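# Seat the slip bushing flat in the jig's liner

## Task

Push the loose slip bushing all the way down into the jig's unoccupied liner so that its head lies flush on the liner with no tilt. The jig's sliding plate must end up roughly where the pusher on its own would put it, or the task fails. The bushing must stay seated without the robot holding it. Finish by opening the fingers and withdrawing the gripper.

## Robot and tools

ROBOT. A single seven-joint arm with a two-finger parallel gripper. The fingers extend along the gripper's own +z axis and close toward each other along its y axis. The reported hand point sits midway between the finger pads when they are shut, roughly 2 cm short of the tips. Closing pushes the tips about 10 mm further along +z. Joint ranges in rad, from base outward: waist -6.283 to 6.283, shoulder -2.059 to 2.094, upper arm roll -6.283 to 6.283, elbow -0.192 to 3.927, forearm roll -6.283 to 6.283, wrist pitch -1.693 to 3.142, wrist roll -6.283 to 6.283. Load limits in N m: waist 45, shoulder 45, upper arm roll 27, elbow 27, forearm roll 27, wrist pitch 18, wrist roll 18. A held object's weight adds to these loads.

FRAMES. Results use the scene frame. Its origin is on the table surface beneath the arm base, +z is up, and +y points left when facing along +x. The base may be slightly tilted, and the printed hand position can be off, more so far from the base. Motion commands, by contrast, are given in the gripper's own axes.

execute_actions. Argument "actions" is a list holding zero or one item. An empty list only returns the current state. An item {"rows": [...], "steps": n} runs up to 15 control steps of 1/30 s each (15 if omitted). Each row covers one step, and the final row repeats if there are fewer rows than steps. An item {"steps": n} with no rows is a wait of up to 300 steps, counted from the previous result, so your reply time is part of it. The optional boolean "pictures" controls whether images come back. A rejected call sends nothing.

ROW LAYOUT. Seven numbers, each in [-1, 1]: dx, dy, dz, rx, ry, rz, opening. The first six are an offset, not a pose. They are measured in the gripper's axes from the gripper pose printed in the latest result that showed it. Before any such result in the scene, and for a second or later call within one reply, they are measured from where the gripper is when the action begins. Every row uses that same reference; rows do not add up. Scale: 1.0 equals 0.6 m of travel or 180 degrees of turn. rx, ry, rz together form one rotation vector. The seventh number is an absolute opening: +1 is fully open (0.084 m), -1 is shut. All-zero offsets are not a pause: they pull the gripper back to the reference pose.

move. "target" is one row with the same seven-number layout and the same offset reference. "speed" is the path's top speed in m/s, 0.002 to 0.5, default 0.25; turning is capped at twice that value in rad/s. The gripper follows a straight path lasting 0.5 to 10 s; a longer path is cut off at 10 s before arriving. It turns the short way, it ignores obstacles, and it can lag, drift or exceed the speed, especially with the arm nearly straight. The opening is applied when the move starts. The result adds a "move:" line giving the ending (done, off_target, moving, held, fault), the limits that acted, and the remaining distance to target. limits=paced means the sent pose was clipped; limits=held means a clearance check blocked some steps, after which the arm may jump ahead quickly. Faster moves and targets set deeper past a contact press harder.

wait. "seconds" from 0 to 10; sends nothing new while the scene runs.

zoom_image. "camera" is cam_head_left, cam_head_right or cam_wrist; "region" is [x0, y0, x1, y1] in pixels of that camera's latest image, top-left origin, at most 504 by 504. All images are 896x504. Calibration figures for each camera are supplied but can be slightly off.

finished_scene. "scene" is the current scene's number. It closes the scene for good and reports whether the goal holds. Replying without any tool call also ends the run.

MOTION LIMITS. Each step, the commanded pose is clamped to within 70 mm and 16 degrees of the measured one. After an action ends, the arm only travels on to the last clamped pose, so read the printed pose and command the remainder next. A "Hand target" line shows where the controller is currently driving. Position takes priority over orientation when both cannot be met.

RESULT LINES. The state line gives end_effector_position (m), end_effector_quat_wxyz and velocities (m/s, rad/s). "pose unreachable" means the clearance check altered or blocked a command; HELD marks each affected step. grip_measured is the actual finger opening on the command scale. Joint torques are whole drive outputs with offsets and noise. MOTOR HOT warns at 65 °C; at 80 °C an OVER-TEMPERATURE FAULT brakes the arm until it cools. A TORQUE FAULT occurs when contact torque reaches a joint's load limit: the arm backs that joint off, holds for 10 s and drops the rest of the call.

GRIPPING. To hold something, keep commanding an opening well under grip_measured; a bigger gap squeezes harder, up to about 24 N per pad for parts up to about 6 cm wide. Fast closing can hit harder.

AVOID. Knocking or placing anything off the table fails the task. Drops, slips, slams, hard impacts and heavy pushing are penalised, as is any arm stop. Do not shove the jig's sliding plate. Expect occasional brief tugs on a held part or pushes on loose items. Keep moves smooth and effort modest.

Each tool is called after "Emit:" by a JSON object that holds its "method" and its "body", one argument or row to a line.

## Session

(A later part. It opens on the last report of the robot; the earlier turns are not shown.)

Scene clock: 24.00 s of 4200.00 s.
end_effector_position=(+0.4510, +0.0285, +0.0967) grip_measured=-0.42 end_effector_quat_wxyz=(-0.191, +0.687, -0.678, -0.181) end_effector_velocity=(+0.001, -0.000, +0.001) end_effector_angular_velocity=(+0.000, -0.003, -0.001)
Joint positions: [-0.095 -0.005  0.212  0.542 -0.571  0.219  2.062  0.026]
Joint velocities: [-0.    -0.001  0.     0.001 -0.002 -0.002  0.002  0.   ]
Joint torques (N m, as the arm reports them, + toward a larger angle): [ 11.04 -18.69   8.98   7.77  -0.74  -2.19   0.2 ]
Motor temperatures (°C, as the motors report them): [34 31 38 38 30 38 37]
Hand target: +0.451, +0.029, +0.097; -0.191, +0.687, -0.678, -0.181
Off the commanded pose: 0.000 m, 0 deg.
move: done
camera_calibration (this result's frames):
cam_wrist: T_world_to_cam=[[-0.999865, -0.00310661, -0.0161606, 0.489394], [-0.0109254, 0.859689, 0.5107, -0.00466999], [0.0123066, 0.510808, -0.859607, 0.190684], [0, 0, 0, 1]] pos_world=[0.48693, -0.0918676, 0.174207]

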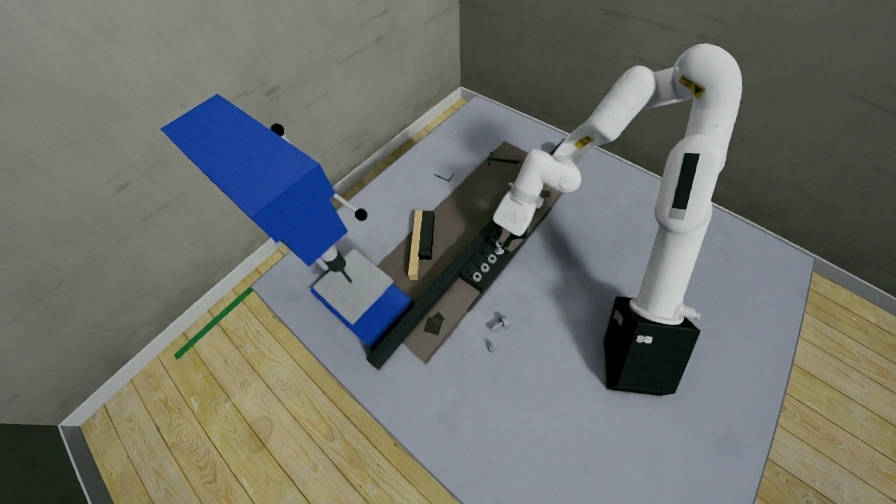

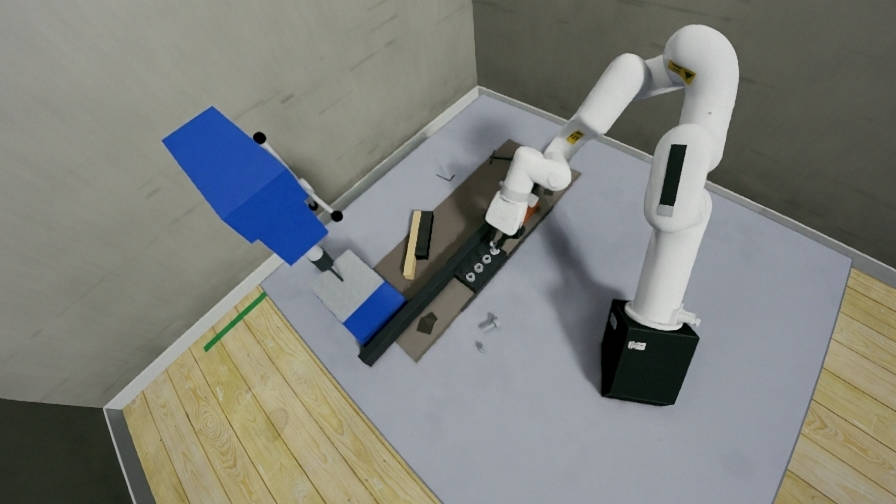

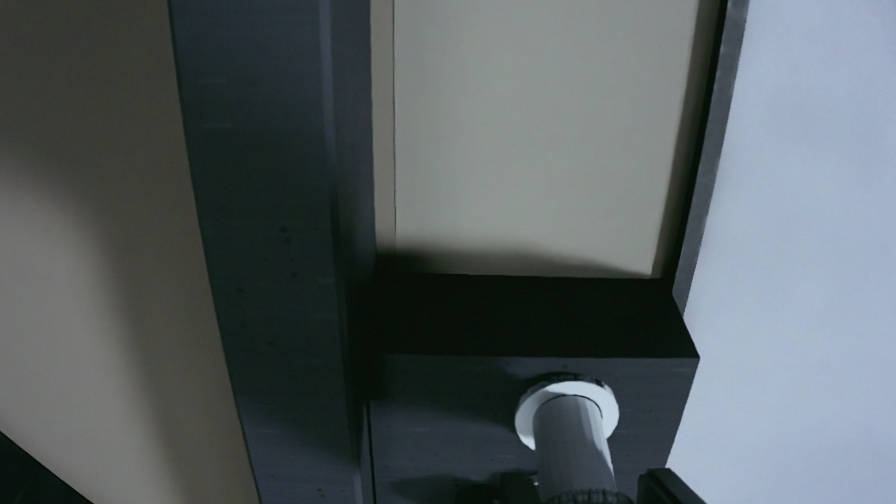

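Emit:
{"method": "move", "body": {
  "target": [0.005,0.0003,0.0087,0,0,0,-1],
  "speed": 0.004
}}

Emit:
{"method": "zoom_image", "body": {
  "camera": "cam_wrist",
  "region": [470,320,690,504]
}}

Scene clock: 26.30 s of 4200.00 s.
end_effector_position=(+0.4510, +0.0286, +0.0907) grip_measured=-0.42 end_effector_quat_wxyz=(-0.191, +0.687, -0.678, -0.180) end_effector_velocity=(+0.000, +0.000, -0.000) end_effector_angular_velocity=(-0.000, -0.000, +0.000)
Joint positions: [-0.102  0.014  0.204  0.549 -0.602  0.206  2.079  0.026]
Joint velocities: [-0.     0.001  0.     0.001 -0.002  0.     0.001 -0.   ]
Joint torques (N m, as the arm reports them, + toward a larger angle): [ 10.97 -17.29   8.72   5.4   -0.67  -1.43   0.3 ]
Motor temperatures (°C, as the motors report them): [34 31 38 38 30 38 37]
Hand target: +0.451, +0.029, +0.091; -0.191, +0.687, -0.678, -0.181
Off the commanded pose: 0.000 m, 0 deg.
move: done
camera_calibration (this result's frames):
cam_wrist: T_world_to_cam=[[-0.999863, -0.003, -0.0162773, 0.489323], [-0.010893, 0.859707, 0.510672, -0.00164174], [0.0124617, 0.510779, -0.859622, 0.185459], [0, 0, 0, 1]] pos_world=[0.486927, -0.0918493, 0.168228]

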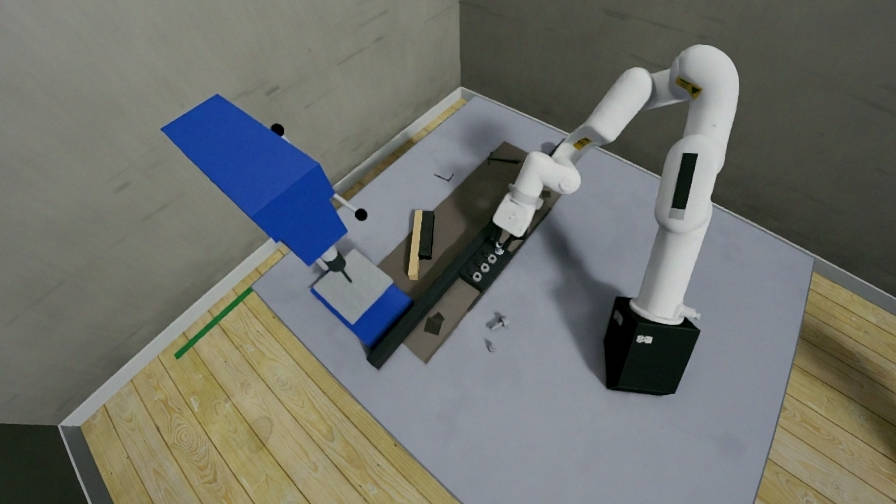

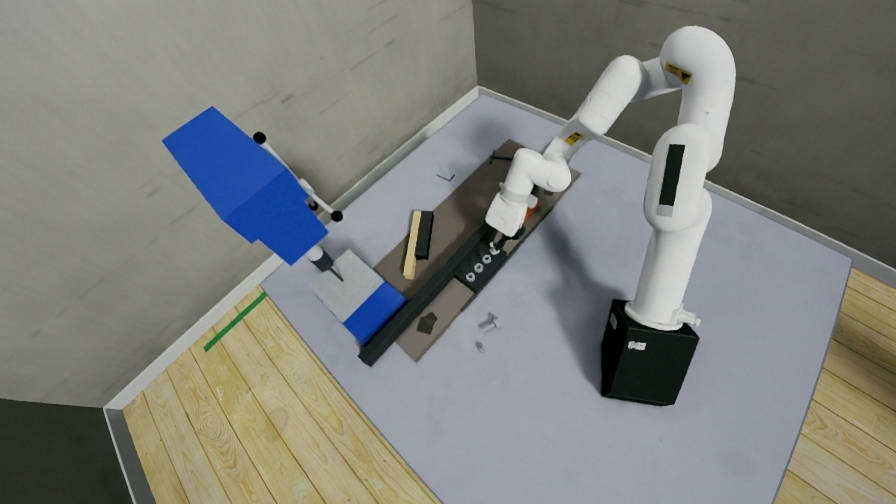

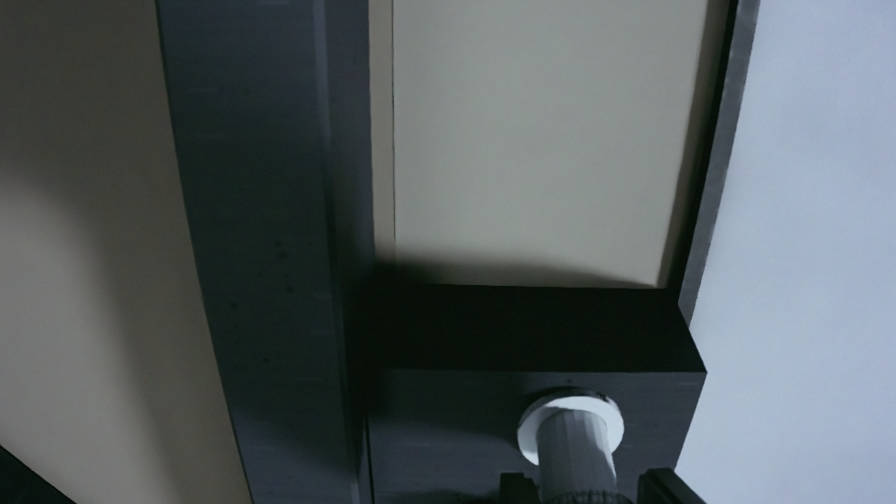

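Region (470, 320, 690, 504) of cam_wrist's 896x504 image, scaled by 2.291, with more detail than that image has; it fills the top 422 rows of this view, and the rest is white.

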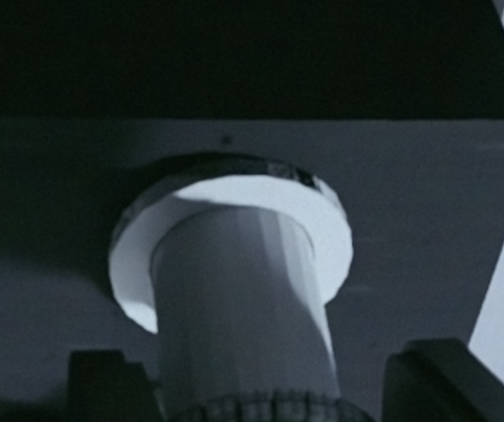

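Emit:
{"method": "move", "body": {
  "target": [0.0067,0,0.0115,0,0,0,-1],
  "speed": 0.005
}}

Emit:
{"method": "zoom_image", "body": {
  "camera": "cam_wrist",
  "region": [470,320,690,504]
}}

Scene clock: 28.67 s of 4200.00 s.
end_effector_position=(+0.4509, +0.0285, +0.0821) grip_measured=-0.42 end_effector_quat_wxyz=(-0.190, +0.687, -0.678, -0.181) end_effector_velocity=(+0.000, -0.000, +0.001) end_effector_angular_velocity=(-0.001, -0.002, +0.000)
Joint positions: [-0.111  0.042  0.192  0.56  -0.644  0.19   2.101  0.026]
Joint velocities: [ 0.002 -0.003 -0.001 -0.    -0.001  0.002  0.001 -0.   ]
Joint torques (N m, as the arm reports them, + toward a larger angle): [  9.2  -18.42   7.31   6.68  -0.54  -1.24   0.24]
Motor temperatures (°C, as the motors report them): [34 31 38 38 30 38 37]
Hand target: +0.451, +0.029, +0.083; -0.191, +0.687, -0.678, -0.180
Off the commanded pose: 0.001 m, 0 deg.
move: done
camera_calibration (this result's frames):
cam_wrist: T_world_to_cam=[[-0.999887, -0.0026679, -0.0148205, 0.488998], [-0.00986323, 0.859717, 0.510676, 0.00232071], [0.011379, 0.510764, -0.859646, 0.178589], [0, 0, 0, 1]] pos_world=[0.486933, -0.0919072, 0.159585]

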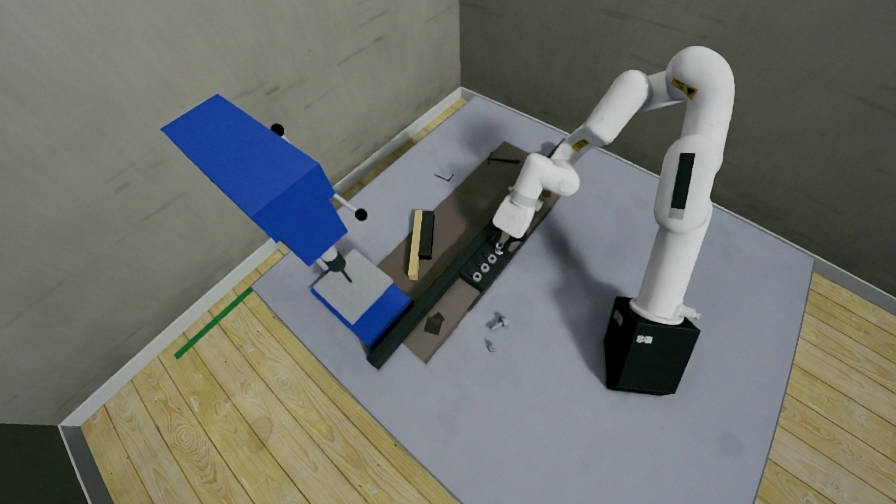

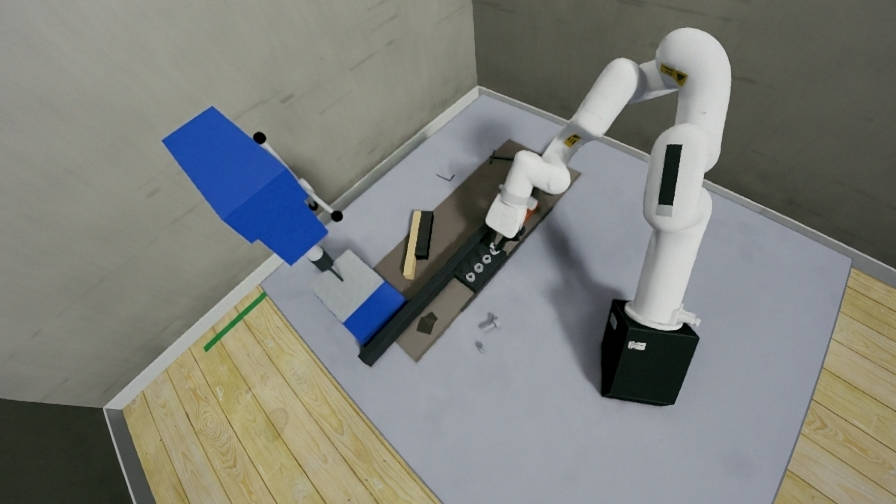

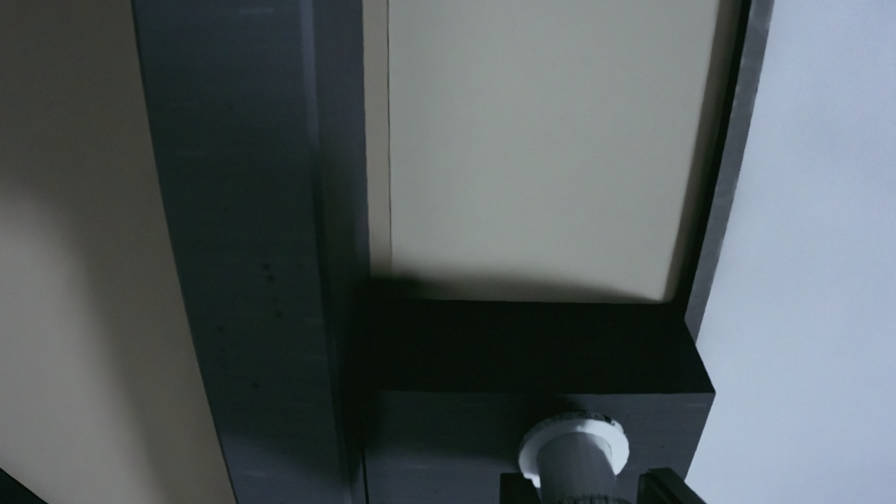

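Region (470, 320, 690, 504) of cam_wrist's 896x504 image, scaled by 2.291, with more detail than that image has; it fills the top 422 rows of this view, and the rest is white.

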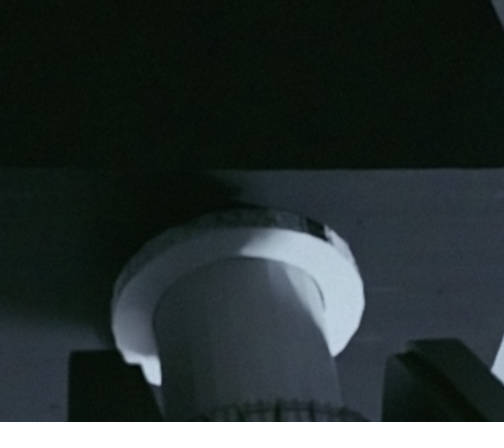

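Progressing.

Emit:
{"method": "move", "body": {
  "target": [0.01,0,0.0173,0,0,0,-1],
  "speed": 0.006
}}

Scene clock: 31.20 s of 4200.00 s.
end_effector_position=(+0.4510, +0.0286, +0.0701) grip_measured=-0.42 end_effector_quat_wxyz=(-0.190, +0.687, -0.678, -0.181) end_effector_velocity=(+0.000, +0.000, -0.000) end_effector_angular_velocity=(-0.000, -0.000, -0.000)
Joint positions: [-0.118  0.083  0.169  0.577 -0.708  0.167  2.137  0.026]
Joint velocities: [ 0.     0.001 -0.001  0.001 -0.003 -0.001  0.003 -0.   ]
Joint torques (N m, as the arm reports them, + toward a larger angle): [  8.53 -19.32   6.43   8.39  -0.47  -1.51   0.21]
Motor temperatures (°C, as the motors report them): [34 32 38 38 30 38 37]
Hand target: +0.451, +0.029, +0.070; -0.190, +0.687, -0.678, -0.181
Off the commanded pose: 0.000 m, 0 deg.
move: done
camera_calibration (this result's frames):
cam_wrist: T_world_to_cam=[[-0.999891, -0.00288319, -0.0144551, 0.48886], [-0.00986134, 0.859733, 0.510649, 0.0083543], [0.0109552, 0.510736, -0.859668, 0.16836], [0, 0, 0, 1]] pos_world=[0.487045, -0.0917605, 0.147534]

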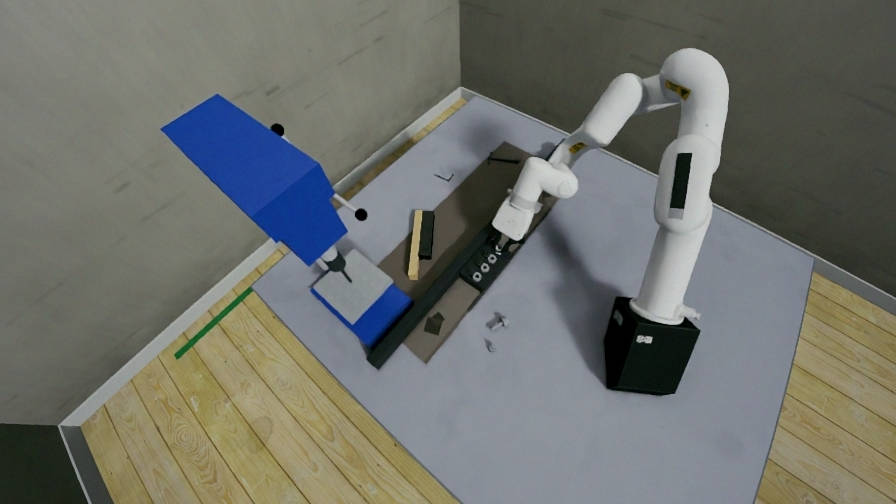

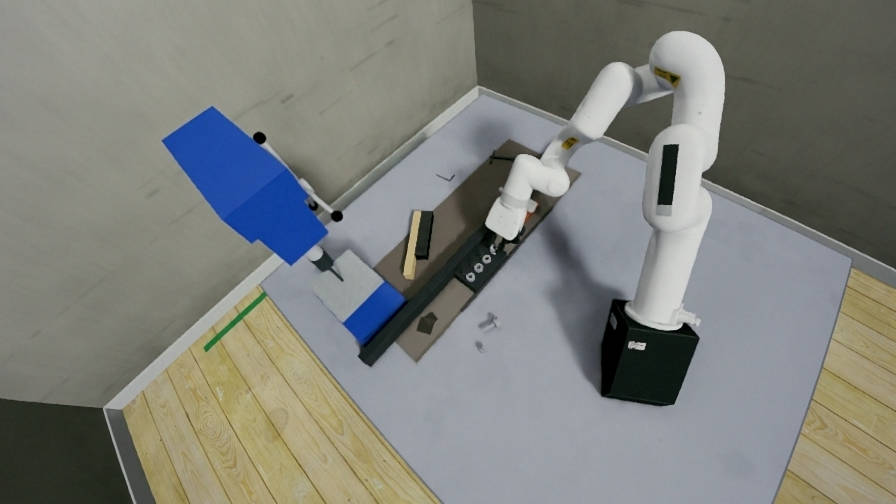

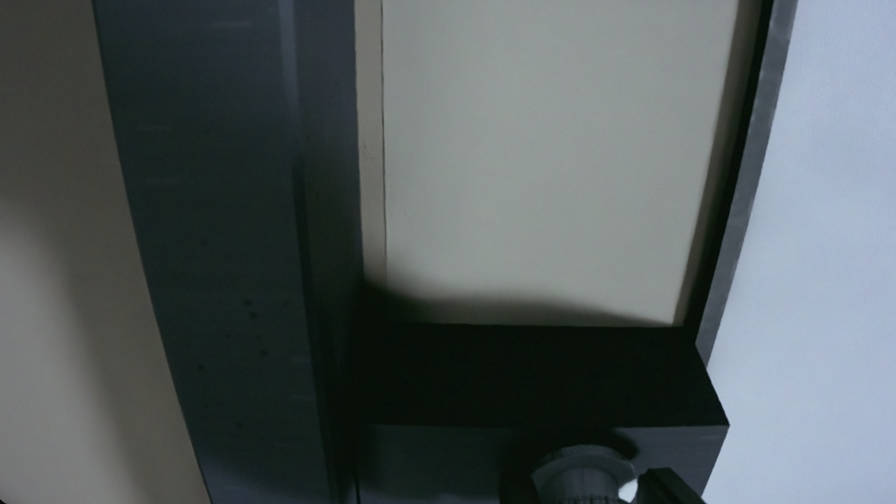

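Emit:
{"method": "move", "body": {
  "target": [0.0071,0,0.0123,0,0,0,-1],
  "speed": 0.006
}}

Scene clock: 33.17 s of 4200.00 s.
end_effector_position=(+0.4512, +0.0303, +0.0632) grip_measured=-0.41 end_effector_quat_wxyz=(-0.192, +0.688, -0.676, -0.181) end_effector_velocity=(+0.000, -0.001, -0.001) end_effector_angular_velocity=(-0.002, +0.000, -0.001)
Joint positions: [-0.118  0.109  0.154  0.589 -0.754  0.151  2.164  0.026]
Joint velocities: [-0.005  0.001  0.002  0.002 -0.006  0.     0.004  0.   ]
Joint torques (N m, as the arm reports them, + toward a larger angle): [ 3.55 -5.34  1.5  14.58  0.17 -1.61 -0.15]
Motor temperatures (°C, as the motors report them): [34 32 38 38 30 38 37]
Hand target: +0.451, +0.029, +0.062; -0.190, +0.687, -0.678, -0.181
Off the commanded pose: 0.002 m, 0 deg.
move: done
camera_calibration (this result's frames):
cam_wrist: T_world_to_cam=[[-0.999823, -0.00583877, -0.0178682, 0.489241], [-0.01417, 0.858691, 0.512298, 0.0123012], [0.0123521, 0.51246, -0.858622, 0.160907], [0, 0, 0, 1]] pos_world=[0.487342, -0.0901647, 0.140598]

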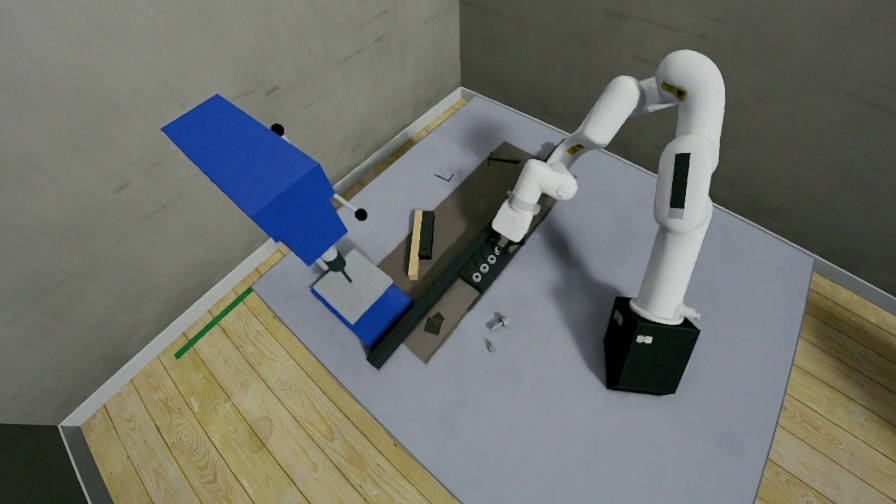

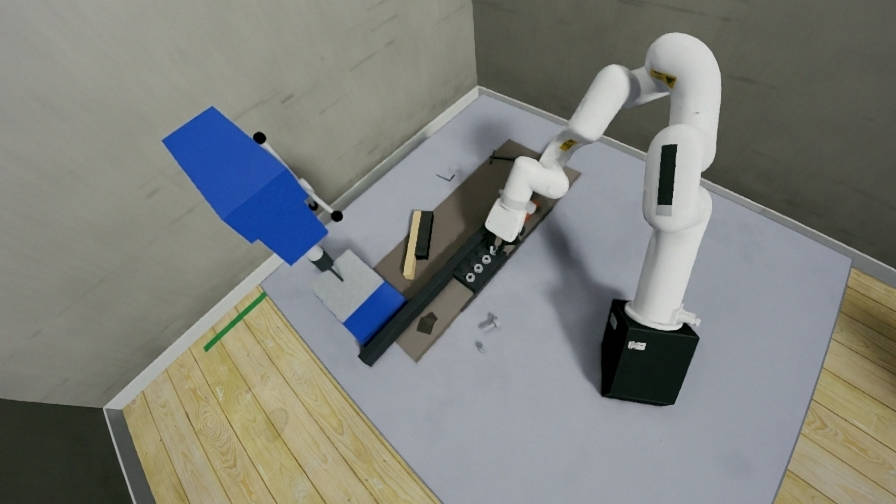

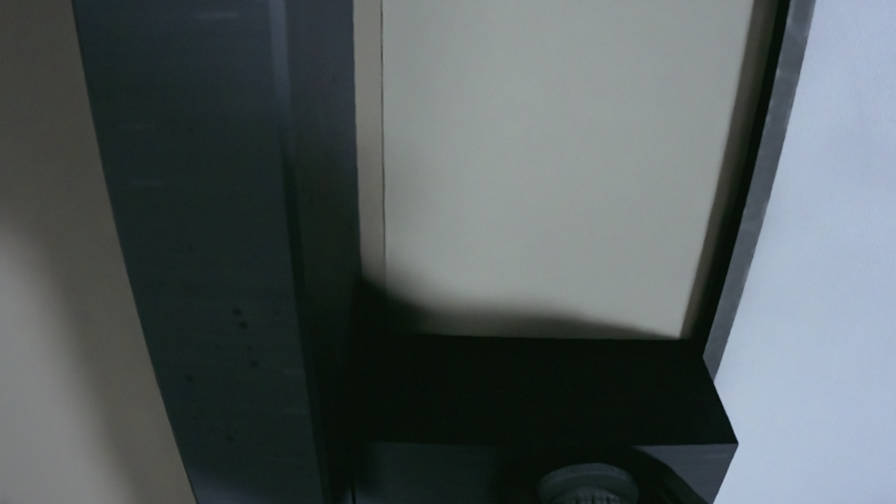

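Release promptly.

Emit:
{"method": "execute_actions", "body": {
  "actions": [
    {"rows":[[-0.001,0,-0.0017,0,0,0,-1],[-0.001,0,-0.0017,0,0,0,-0.7],[-0.001,0,-0.0017,0,0,0,-0.5],[-0.001,0,-0.0017,0,0,0,-0.43],[-0.001,0,-0.0017,0,0,0,-0.4],[-0.001,0,-0.0017,0,0,0,-0.37],[-0.001,0,-0.0017,0,0,0,-0.33],[-0.001,0,-0.0017,0,0,0,-0.28],[-0.001,0,-0.0017,0,0,0,-0.22],[-0.001,0,-0.0017,0,0,0,-0.15]],"steps":15}
  ],
  "pictures": false
}}

Emit:
{"method": "move", "body": {
  "target": [-0.04,0,-0.069,0,0,0,-0.15],
  "speed": 0.06
}}

Emit:
{"method": "zoom_image", "body": {
  "camera": "cam_wrist",
  "region": [430,300,700,504]
}}

Scene clock: 34.77 s of 4200.00 s.
end_effector_position=(+0.4543, +0.0280, +0.0635) grip_measured=-0.17 end_effector_quat_wxyz=(-0.192, +0.686, -0.679, -0.179) end_effector_velocity=(-0.007, -0.002, +0.001) end_effector_angular_velocity=(-0.007, +0.005, +0.010)
Joint positions: [-0.121  0.107  0.155  0.594 -0.748  0.152  2.161  0.037]
Joint velocities: [ 0.006 -0.016 -0.005 -0.018 -0.001  0.009 -0.003  0.   ]
Joint torques (N m, as the arm reports them, + toward a larger angle): [  6.33 -13.65   4.13   1.79  -0.65   1.21   0.02]
Motor temperatures (°C, as the motors report them): [34 32 38 38 30 38 37]
Hand target: +0.451, +0.030, +0.064; -0.192, +0.688, -0.676, -0.181
Off the commanded pose: 0.004 m, 0 deg.
Steps of this call (steps 1 to 33: nothing new was sent; steps 34 to 48: all 15 steps of this action). Readings (end_effector_position):
34: (+0.4513, +0.0300, +0.0627)
35: (+0.4513, +0.0301, +0.0630)
37: (+0.4512, +0.0301, +0.0631)
41: (+0.4521, +0.0299, +0.0633)
48: the state above

Scene clock: 36.37 s of 4200.00 s.
end_effector_position=(+0.4496, +0.0293, +0.1113) grip_measured=-0.16 end_effector_quat_wxyz=(-0.191, +0.687, -0.677, -0.181) end_effector_velocity=(-0.000, +0.000, +0.000) end_effector_angular_velocity=(+0.002, +0.001, +0.002)
Joint positions: [-0.074 -0.052  0.229  0.526 -0.501  0.251  2.028  0.037]
Joint velocities: [ 0.003 -0.001 -0.001  0.     0.01   0.003 -0.009 -0.   ]
Joint torques (N m, as the arm reports them, + toward a larger angle): [ 10.72 -17.77   8.98   8.67  -0.74  -2.06   0.16]
Motor temperatures (°C, as the motors report them): [34 32 38 38 30 38 37]
Hand target: +0.450, +0.029, +0.112; -0.191, +0.688, -0.677, -0.181
Off the commanded pose: 0.000 m, 0 deg.
move: done
camera_calibration (this result's frames):
cam_wrist: T_world_to_cam=[[-0.999869, -0.00503681, -0.0153913, 0.488229], [-0.0122013, 0.859221, 0.511458, -0.0122339], [0.0106484, 0.511579, -0.85917, 0.203533], [0, 0, 0, 1]] pos_world=[0.485849, -0.0911526, 0.188641]

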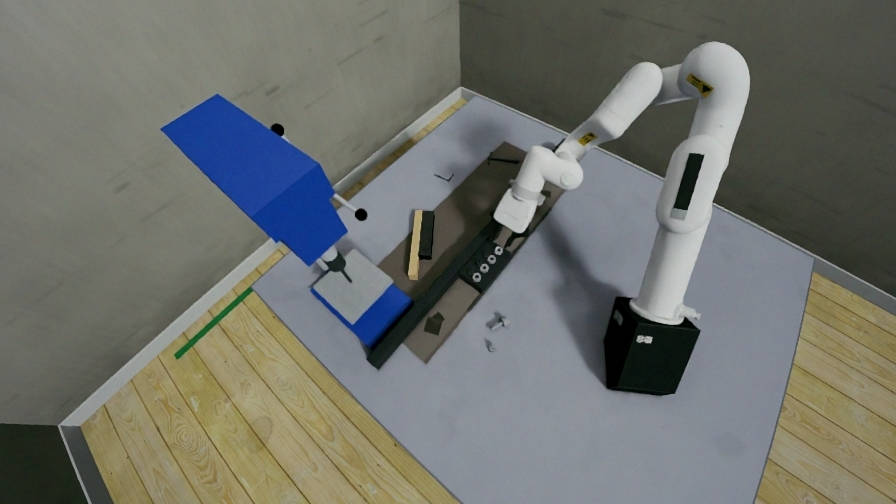

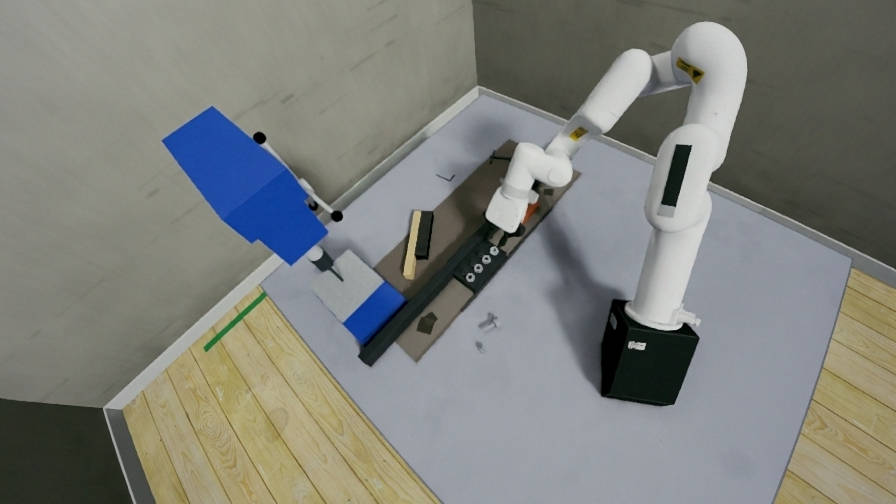

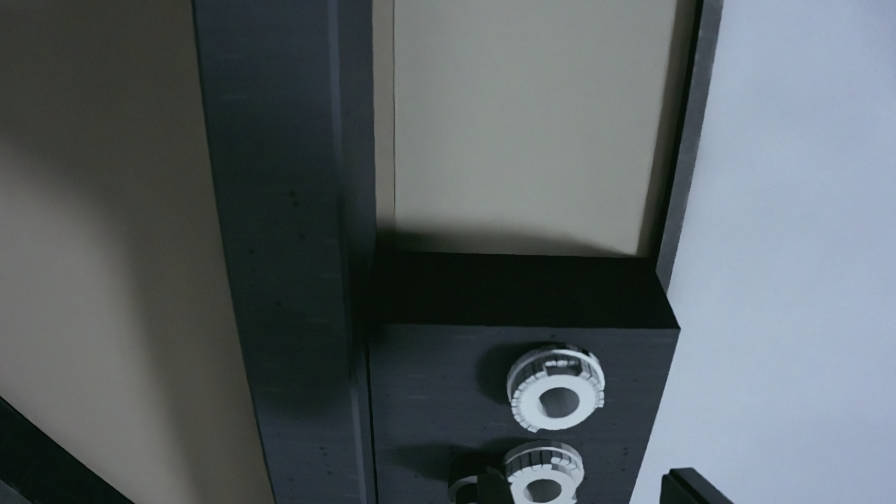

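Region (430, 300, 700, 504) of cam_wrist's 896x504 image, scaled by 1.867, with more detail than that image has; it fills the top 381 rows of this view, and the rest is white.

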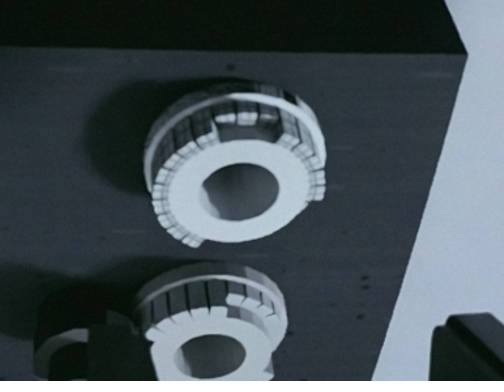

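Emit:
{"method": "move", "body": {
  "target": [-0.04,0.08,-0.07,0,0,0,0.2],
  "speed": 0.2
}}

Emit:
{"method": "finished_scene", "body": {
  "scene": 2
}}

Scene clock: 37.57 s of 4200.00 s.
end_effector_position=(+0.4007, +0.0280, +0.1584) grip_measured=+0.19 end_effector_quat_wxyz=(-0.190, +0.687, -0.677, -0.182) end_effector_velocity=(-0.002, +0.001, +0.000) end_effector_angular_velocity=(+0.001, +0.002, +0.004)
Joint positions: [ 0.037 -0.312  0.243  0.343 -0.318  0.326  1.972  0.052]
Joint velocities: [ 0.005 -0.003 -0.003 -0.003  0.005  0.004 -0.005  0.   ]
Joint torques (N m, as the arm reports them, + toward a larger angle): [  8.14 -12.83   7.52  11.16  -0.58  -2.02   0.14]
Motor temperatures (°C, as the motors report them): [34 32 38 38 30 38 37]
Hand target: +0.401, +0.028, +0.159; -0.191, +0.687, -0.677, -0.181
Off the commanded pose: 0.000 m, 0 deg.
move: done
camera_calibration (this result's frames):
cam_wrist: T_world_to_cam=[[-0.999878, -0.00484036, -0.0148554, 0.43995], [-0.0117602, 0.859137, 0.51161, -0.0360436], [0.0102865, 0.511722, -0.859089, 0.24533], [0, 0, 0, 1]] pos_world=[0.436949, -0.0924452, 0.235737]

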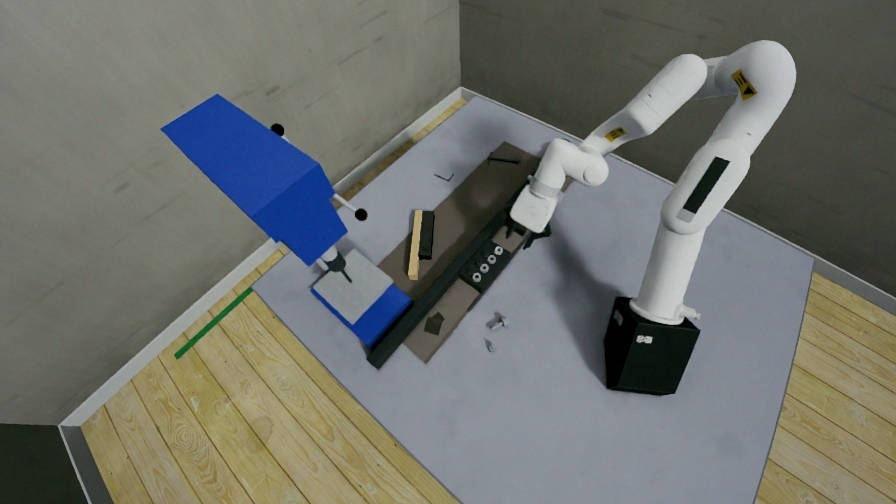

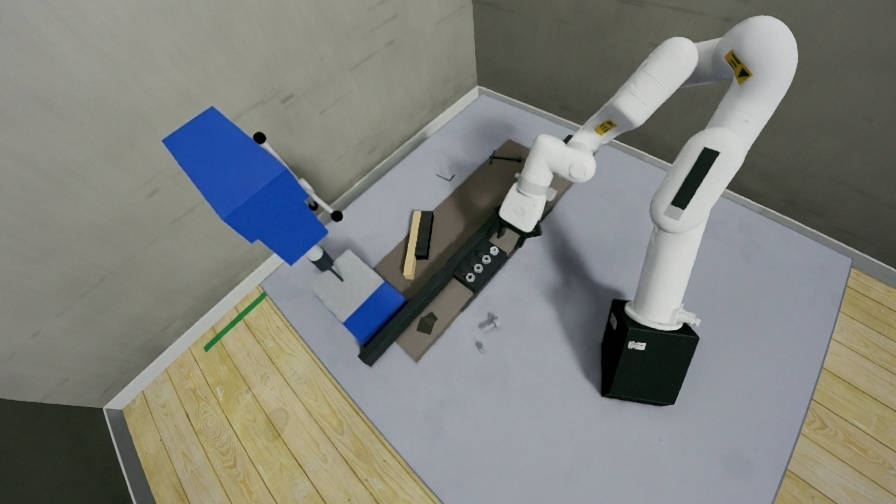

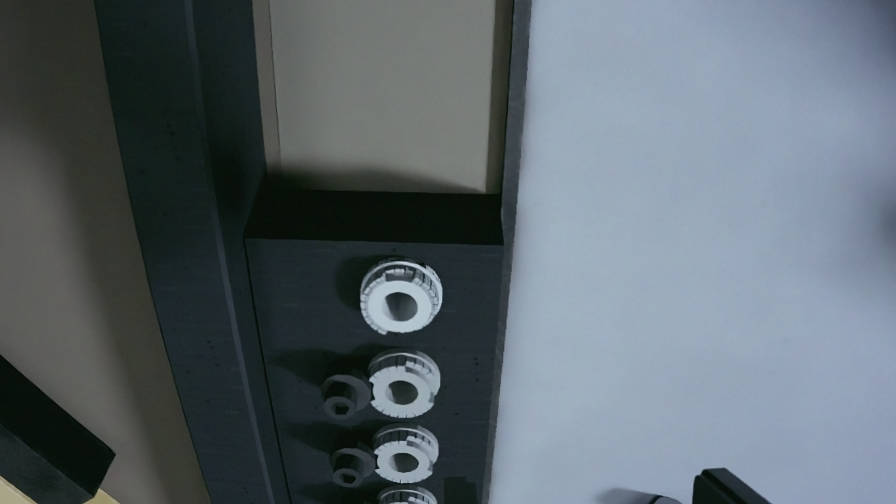

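The scene is finished: the task was done.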